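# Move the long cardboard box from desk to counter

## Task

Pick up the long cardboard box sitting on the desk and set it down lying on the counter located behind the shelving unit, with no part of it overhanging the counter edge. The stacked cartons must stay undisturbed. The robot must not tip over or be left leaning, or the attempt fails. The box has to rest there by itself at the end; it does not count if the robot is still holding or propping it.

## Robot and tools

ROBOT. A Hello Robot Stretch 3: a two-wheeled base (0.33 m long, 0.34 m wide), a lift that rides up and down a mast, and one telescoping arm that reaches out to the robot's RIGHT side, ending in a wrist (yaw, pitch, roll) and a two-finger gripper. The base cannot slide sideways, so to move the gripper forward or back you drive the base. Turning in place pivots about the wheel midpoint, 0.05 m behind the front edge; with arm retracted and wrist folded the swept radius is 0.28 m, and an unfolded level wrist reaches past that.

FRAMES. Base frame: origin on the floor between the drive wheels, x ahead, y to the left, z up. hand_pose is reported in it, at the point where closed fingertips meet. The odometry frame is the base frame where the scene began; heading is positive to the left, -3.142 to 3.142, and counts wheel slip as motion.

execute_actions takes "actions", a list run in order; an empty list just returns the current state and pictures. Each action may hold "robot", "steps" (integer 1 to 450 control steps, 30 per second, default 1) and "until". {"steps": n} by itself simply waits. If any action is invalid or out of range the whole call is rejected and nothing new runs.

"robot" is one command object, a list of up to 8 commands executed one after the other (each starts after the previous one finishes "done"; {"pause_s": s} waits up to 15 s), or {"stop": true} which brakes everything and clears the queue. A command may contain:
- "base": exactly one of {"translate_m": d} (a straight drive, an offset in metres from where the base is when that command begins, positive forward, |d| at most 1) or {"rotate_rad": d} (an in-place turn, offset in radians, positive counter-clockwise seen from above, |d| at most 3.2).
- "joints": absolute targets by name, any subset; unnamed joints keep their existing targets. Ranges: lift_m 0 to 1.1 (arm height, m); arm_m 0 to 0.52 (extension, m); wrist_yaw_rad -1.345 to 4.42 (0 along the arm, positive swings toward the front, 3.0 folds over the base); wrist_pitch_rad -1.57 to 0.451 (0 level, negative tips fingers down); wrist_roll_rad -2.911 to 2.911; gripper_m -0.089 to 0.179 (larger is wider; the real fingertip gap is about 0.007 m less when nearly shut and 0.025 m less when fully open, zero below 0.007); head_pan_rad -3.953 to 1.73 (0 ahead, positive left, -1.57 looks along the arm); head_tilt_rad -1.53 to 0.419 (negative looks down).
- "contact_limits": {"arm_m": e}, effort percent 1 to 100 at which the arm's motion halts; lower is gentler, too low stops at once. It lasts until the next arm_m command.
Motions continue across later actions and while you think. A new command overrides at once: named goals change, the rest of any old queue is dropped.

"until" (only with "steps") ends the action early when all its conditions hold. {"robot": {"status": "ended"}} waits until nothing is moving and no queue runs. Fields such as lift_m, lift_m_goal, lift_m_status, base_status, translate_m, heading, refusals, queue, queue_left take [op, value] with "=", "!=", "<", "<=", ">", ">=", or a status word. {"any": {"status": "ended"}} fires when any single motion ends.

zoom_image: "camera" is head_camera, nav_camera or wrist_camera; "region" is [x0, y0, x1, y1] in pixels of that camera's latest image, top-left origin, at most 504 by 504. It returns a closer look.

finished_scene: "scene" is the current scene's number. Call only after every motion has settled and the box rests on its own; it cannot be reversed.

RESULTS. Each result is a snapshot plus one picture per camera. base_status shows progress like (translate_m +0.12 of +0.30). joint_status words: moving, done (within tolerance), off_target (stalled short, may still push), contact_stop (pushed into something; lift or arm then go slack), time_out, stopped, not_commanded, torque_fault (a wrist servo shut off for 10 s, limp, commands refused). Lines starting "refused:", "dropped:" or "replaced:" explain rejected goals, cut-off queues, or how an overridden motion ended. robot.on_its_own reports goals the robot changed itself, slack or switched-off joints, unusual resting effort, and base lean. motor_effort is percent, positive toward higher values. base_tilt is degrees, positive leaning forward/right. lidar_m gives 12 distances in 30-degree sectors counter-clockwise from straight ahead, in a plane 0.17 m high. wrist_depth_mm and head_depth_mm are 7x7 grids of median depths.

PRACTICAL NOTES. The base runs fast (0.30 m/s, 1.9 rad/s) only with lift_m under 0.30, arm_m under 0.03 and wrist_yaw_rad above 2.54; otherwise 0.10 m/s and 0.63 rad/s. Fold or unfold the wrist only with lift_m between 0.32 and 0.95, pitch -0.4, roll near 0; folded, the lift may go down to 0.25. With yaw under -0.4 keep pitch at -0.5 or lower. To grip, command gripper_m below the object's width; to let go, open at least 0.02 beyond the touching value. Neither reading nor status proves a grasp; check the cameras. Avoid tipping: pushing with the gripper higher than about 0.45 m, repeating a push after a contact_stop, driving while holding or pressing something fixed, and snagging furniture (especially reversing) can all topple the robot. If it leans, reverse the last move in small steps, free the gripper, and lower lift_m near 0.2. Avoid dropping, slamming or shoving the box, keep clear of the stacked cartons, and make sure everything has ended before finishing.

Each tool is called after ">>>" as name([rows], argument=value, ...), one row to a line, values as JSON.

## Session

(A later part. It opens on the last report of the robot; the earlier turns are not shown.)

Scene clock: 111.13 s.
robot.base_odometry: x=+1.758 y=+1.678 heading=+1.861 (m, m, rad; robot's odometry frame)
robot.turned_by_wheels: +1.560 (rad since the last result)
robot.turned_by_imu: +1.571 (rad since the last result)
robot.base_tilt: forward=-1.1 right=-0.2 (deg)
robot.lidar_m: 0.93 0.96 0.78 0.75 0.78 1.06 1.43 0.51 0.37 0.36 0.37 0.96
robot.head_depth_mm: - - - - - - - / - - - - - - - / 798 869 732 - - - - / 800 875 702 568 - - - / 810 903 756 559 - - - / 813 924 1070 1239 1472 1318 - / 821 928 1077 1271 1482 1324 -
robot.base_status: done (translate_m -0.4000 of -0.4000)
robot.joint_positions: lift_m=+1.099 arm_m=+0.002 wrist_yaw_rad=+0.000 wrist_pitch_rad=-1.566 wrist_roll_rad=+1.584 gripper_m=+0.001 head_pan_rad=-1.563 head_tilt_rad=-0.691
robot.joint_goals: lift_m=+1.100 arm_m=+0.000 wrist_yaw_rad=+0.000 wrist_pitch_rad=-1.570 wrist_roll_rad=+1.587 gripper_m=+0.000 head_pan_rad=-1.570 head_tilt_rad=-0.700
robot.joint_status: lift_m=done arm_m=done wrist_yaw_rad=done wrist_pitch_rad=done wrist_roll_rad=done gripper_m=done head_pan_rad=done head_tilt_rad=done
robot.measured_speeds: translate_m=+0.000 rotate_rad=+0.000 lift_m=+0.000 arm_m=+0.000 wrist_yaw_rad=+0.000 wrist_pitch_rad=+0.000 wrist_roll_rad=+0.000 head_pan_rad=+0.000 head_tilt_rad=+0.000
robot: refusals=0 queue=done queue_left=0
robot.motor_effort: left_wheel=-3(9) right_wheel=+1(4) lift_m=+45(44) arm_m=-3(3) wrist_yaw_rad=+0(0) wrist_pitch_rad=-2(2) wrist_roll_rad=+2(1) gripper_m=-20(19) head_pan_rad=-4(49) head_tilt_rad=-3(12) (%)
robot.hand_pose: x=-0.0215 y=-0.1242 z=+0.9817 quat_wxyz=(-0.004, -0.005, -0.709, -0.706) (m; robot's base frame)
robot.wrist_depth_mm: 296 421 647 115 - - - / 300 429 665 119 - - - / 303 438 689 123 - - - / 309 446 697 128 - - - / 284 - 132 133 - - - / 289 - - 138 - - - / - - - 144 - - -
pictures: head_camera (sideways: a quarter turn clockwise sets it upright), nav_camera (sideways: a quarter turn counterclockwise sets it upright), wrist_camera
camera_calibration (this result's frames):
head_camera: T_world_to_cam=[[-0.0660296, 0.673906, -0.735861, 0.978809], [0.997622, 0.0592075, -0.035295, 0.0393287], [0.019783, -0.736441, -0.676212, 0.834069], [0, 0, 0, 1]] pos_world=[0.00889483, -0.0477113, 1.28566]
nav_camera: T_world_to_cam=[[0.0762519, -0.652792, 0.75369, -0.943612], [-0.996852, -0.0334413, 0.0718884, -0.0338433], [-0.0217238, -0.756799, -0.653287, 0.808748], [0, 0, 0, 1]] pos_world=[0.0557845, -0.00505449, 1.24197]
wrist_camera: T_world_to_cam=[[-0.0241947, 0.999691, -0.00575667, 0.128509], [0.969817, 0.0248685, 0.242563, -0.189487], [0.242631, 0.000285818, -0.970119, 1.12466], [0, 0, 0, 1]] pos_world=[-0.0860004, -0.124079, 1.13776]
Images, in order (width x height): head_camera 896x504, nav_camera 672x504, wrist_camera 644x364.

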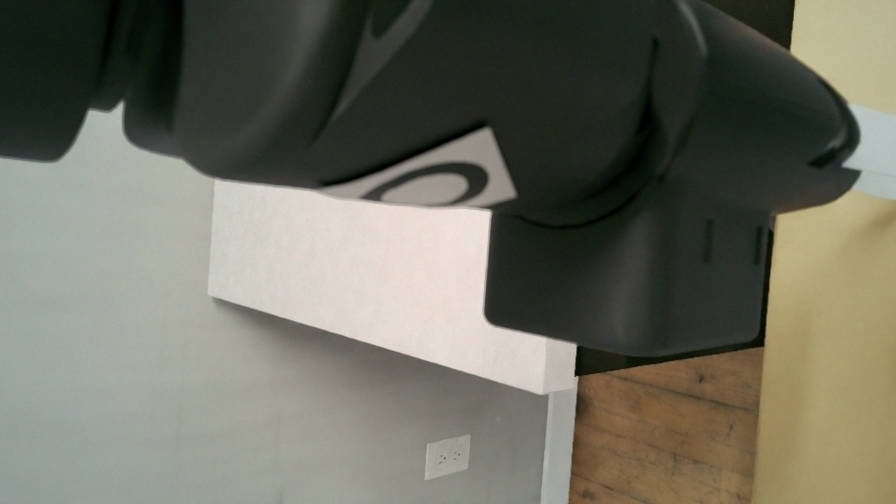

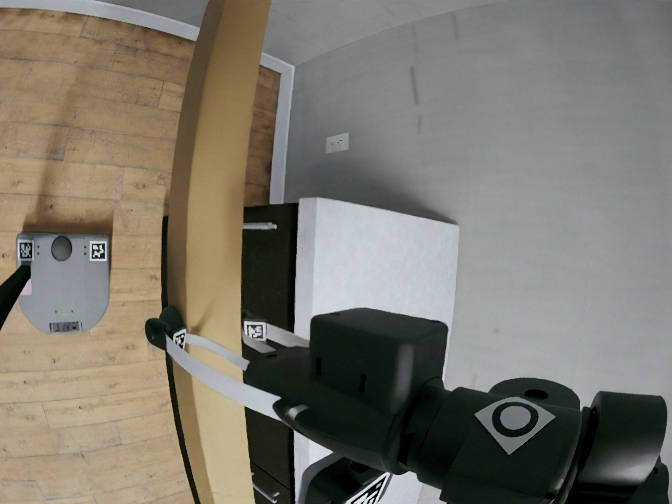

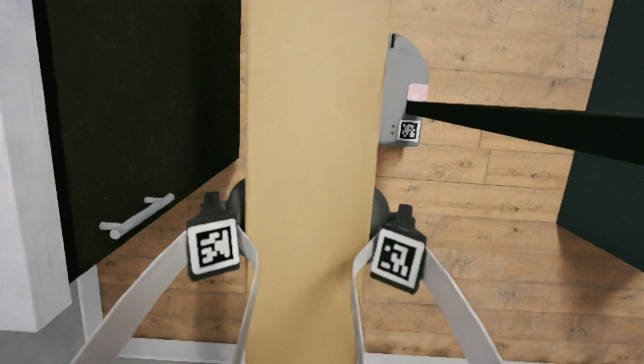

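Counter height is about 0.90, same as before.

>>> execute_actions([
  {"robot":[{"base":{"translate_m":-0.4},"joints":{"arm_m":0.45}},{"joints":{"lift_m":1.065}}],"steps":450,"until":{"robot":{"status":"ended"}}},
])

Scene clock: 118.70 s.
robot.base_odometry: x=+1.872 y=+1.295 heading=+1.861 (m, m, rad; robot's odometry frame)
robot.turned_by_wheels: +0.000 (rad since the last result)
robot.turned_by_imu: +0.001 (rad since the last result)
robot.base_tilt: forward=-1.1 right=-0.1 (deg)
robot.lidar_m: 1.33 1.37 0.78 0.75 0.78 1.06 2.42 0.51 0.38 0.36 0.37 0.51
robot.head_depth_mm: 795 874 607 562 489 647 887 / 802 880 607 560 494 655 910 / 786 875 619 555 498 672 928 / 798 875 606 553 493 682 958 / 808 884 610 549 499 696 982 / 816 886 605 547 543 707 1011 / 821 883 608 543 553 721 1088
robot.base_status: done (translate_m -0.4000 of -0.4000)
robot.joint_positions: lift_m=+1.066 arm_m=+0.450 wrist_yaw_rad=+0.000 wrist_pitch_rad=-1.565 wrist_roll_rad=+1.585 gripper_m=+0.001 head_pan_rad=-1.563 head_tilt_rad=-0.692
robot.joint_goals: lift_m=+1.065 arm_m=+0.450 wrist_yaw_rad=+0.000 wrist_pitch_rad=-1.570 wrist_roll_rad=+1.587 gripper_m=+0.000 head_pan_rad=-1.570 head_tilt_rad=-0.700
robot.joint_status: lift_m=done arm_m=done wrist_yaw_rad=done wrist_pitch_rad=done wrist_roll_rad=done gripper_m=done head_pan_rad=done head_tilt_rad=done
robot.measured_speeds: translate_m=+0.000 rotate_rad=+0.000 lift_m=+0.000 arm_m=+0.000 wrist_yaw_rad=+0.000 wrist_pitch_rad=+0.000 wrist_roll_rad=+0.000 head_pan_rad=+0.000 head_tilt_rad=+0.000
robot: refusals=0 queue=done queue_left=0
robot.motor_effort: left_wheel=-3(9) right_wheel=+1(3) lift_m=+14(43) arm_m=+2(5) wrist_yaw_rad=+0(0) wrist_pitch_rad=-2(3) wrist_roll_rad=+1(2) gripper_m=-20(19) head_pan_rad=-3(4) head_tilt_rad=-3(3) (%)
robot.hand_pose: x=-0.0215 y=-0.5717 z=+0.9480 quat_wxyz=(-0.005, -0.005, -0.709, -0.705) (m; robot's base frame)
robot.wrist_depth_mm: 175 176 175 114 174 175 175 / 182 182 182 119 182 182 182 / 190 190 188 123 189 190 189 / 198 198 194 128 198 197 197 / 206 206 132 133 206 205 206 / 215 215 215 138 218 215 214 / 226 226 223 144 225 225 225
pictures: head_camera (sideways: a quarter turn clockwise sets it upright), nav_camera (sideways: a quarter turn counterclockwise sets it upright), wrist_camera
camera_calibration (this result's frames):
head_camera: T_world_to_cam=[[-0.0658996, 0.673993, -0.735793, 0.97872], [0.997633, 0.0590178, -0.0352899, 0.0393219], [0.0196398, -0.736377, -0.676287, 0.834166], [0, 0, 0, 1]] pos_world=[0.00888557, -0.0477102, 1.28566]
nav_camera: T_world_to_cam=[[0.076126, -0.652883, 0.753624, -0.943525], [-0.996858, -0.0332555, 0.0718858, -0.0338399], [-0.0218709, -0.756729, -0.653363, 0.808848], [0, 0, 0, 1]] pos_world=[0.0557835, -0.00505807, 1.24197]
wrist_camera: T_world_to_cam=[[-0.0229026, 0.999719, -0.00606085, 0.575978], [0.969847, 0.0236888, 0.24256, -0.170871], [0.242636, -0.000322827, -0.970117, 1.0918], [0, 0, 0, 1]] pos_world=[-0.0859995, -0.571417, 1.10411]
Images, in order (width x height): head_camera 896x504, nav_camera 672x504, wrist_camera 644x364.

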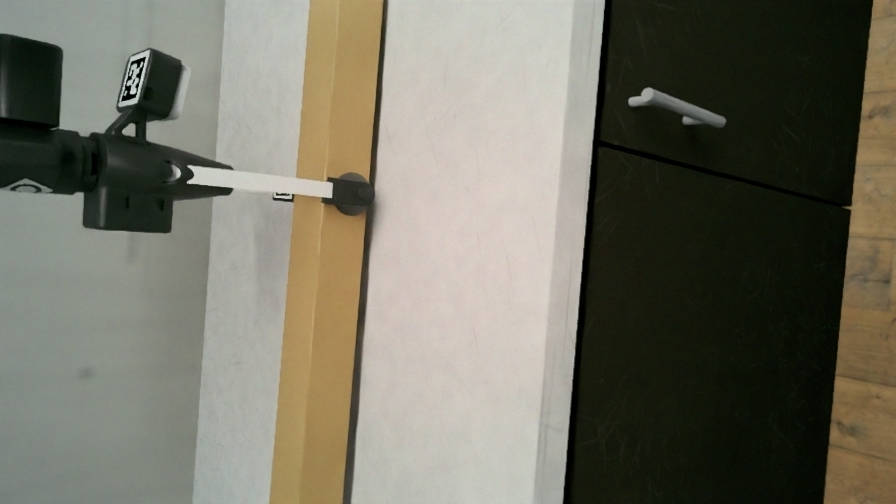

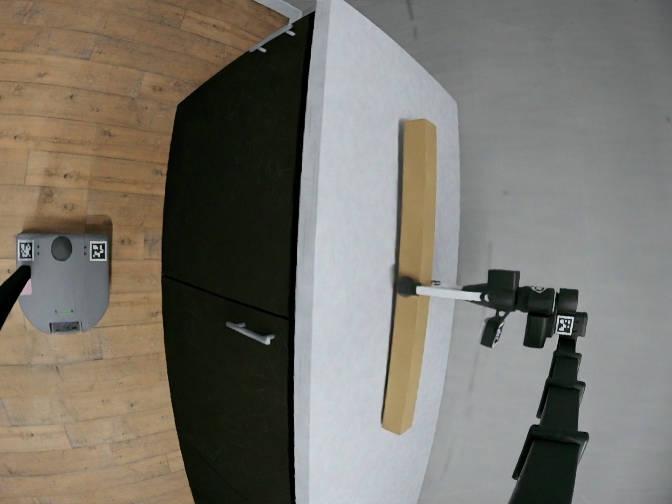

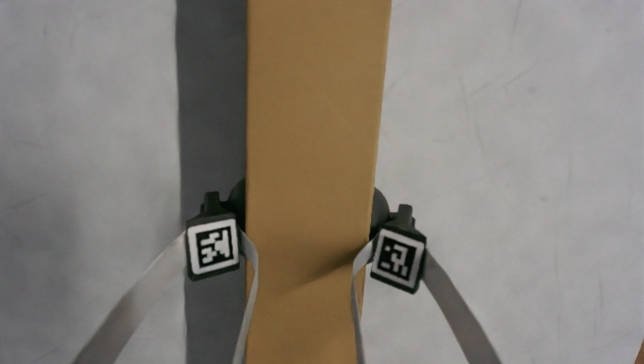

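>>> execute_actions([
  {"robot":[{"joints":{"lift_m":1.05}},{"joints":{"gripper_m":0.13}},{"joints":{"lift_m":1.1}}],"steps":450,"until":{"robot":{"status":"ended"}}},
])

Scene clock: 123.77 s.
robot.base_odometry: x=+1.872 y=+1.295 heading=+1.861 (m, m, rad; robot's odometry frame)
robot.turned_by_wheels: +0.000 (rad since the last result)
robot.turned_by_imu: -0.001 (rad since the last result)
robot.base_tilt: forward=-1.2 right=+0.0 (deg)
robot.lidar_m: 1.33 1.38 0.78 0.75 0.78 1.06 2.42 0.51 0.38 0.36 0.38 0.51
robot.head_depth_mm: 778 871 716 562 489 645 885 / 778 879 618 559 495 651 910 / - 879 615 557 497 671 931 / 800 877 620 553 494 685 957 / 807 883 623 552 499 695 982 / 812 889 622 547 545 709 1006 / 820 885 618 544 552 721 1088
robot.base_status: done (translate_m -0.4000 of -0.4000)
robot.joint_positions: lift_m=+1.099 arm_m=+0.450 wrist_yaw_rad=+0.000 wrist_pitch_rad=-1.565 wrist_roll_rad=+1.585 gripper_m=+0.130 head_pan_rad=-1.563 head_tilt_rad=-0.692
robot.joint_goals: lift_m=+1.100 arm_m=+0.450 wrist_yaw_rad=+0.000 wrist_pitch_rad=-1.570 wrist_roll_rad=+1.587 gripper_m=+0.130 head_pan_rad=-1.570 head_tilt_rad=-0.700
robot.joint_status: lift_m=done arm_m=done wrist_yaw_rad=done wrist_pitch_rad=done wrist_roll_rad=done gripper_m=done head_pan_rad=done head_tilt_rad=done
robot.measured_speeds: translate_m=+0.000 rotate_rad=+0.000 lift_m=+0.000 arm_m=+0.000 wrist_yaw_rad=+0.000 wrist_pitch_rad=+0.000 wrist_roll_rad=+0.000 head_pan_rad=+0.000 head_tilt_rad=+0.000
robot: refusals=0 queue=done queue_left=0
robot.motor_effort: left_wheel=-3(3) right_wheel=+1(1) lift_m=+44(47) arm_m=+2(2) wrist_yaw_rad=+0(0) wrist_pitch_rad=-3(3) wrist_roll_rad=+1(1) gripper_m=+0(82) head_pan_rad=-3(2) head_tilt_rad=-3(3) (%)
robot.hand_pose: x=-0.0215 y=-0.5719 z=+0.9817 quat_wxyz=(-0.005, -0.005, -0.709, -0.705) (m; robot's base frame)
robot.wrist_depth_mm: 207 208 208 160 207 207 206 / 216 216 215 167 215 214 214 / 224 225 224 173 223 224 223 / 233 231 233 181 233 233 232 / 242 - 244 188 243 242 242 / 255 255 253 198 253 254 254 / 265 267 266 208 265 265 -
pictures: head_camera (sideways: a quarter turn clockwise sets it upright), nav_camera (sideways: a quarter turn counterclockwise sets it upright), wrist_camera
camera_calibration (this result's frames):
head_camera: T_world_to_cam=[[-0.0658999, 0.673993, -0.735793, 0.97872], [0.997633, 0.0590183, -0.0352899, 0.0393219], [0.0196401, -0.736377, -0.676286, 0.834166], [0, 0, 0, 1]] pos_world=[0.00888559, -0.0477102, 1.28566]
nav_camera: T_world_to_cam=[[0.0761263, -0.652882, 0.753624, -0.943526], [-0.996858, -0.0332559, 0.0718858, -0.0338399], [-0.0218705, -0.756729, -0.653363, 0.808848], [0, 0, 0, 1]] pos_world=[0.0557835, -0.00505806, 1.24197]
wrist_camera: T_world_to_cam=[[-0.0229032, 0.999714, -0.00684241, 0.577167], [0.969847, 0.023879, 0.242542, -0.178897], [0.242636, -0.00108108, -0.970117, 1.12399], [0, 0, 0, 1]] pos_world=[-0.0859994, -0.571515, 1.13774]
Images, in order (width x height): head_camera 896x504, nav_camera 672x504, wrist_camera 644x364.

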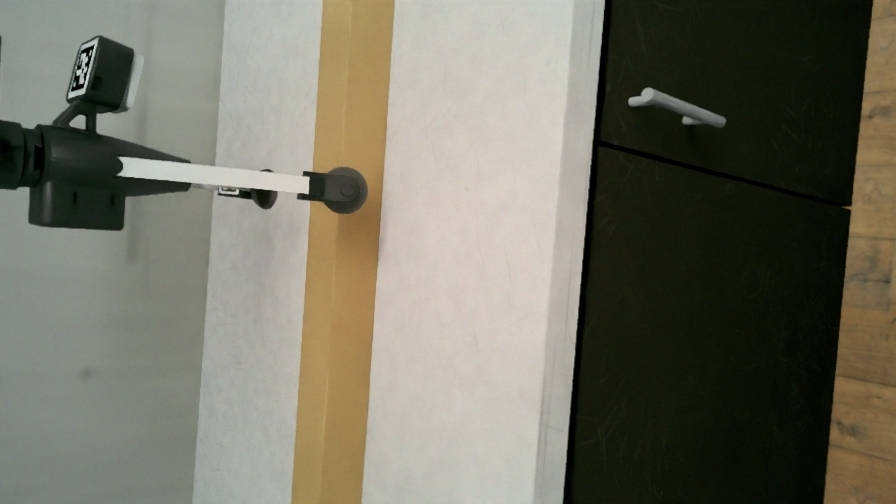

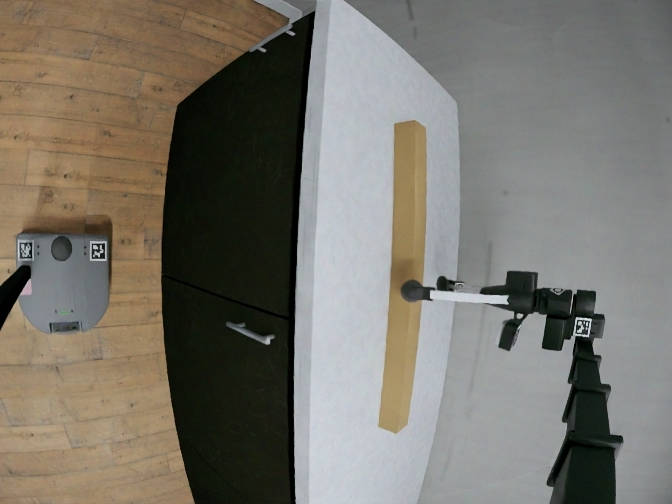

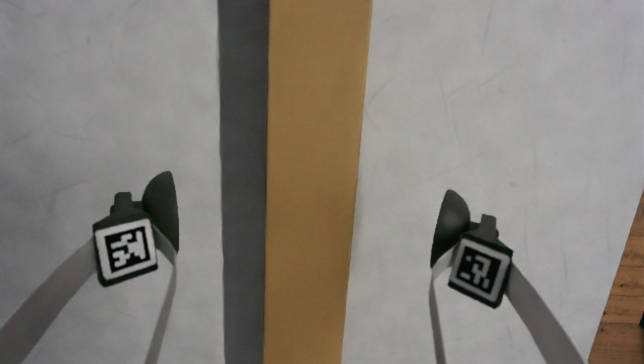

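>>> finished_scene(scene=2)

The scene is finished: the task was done.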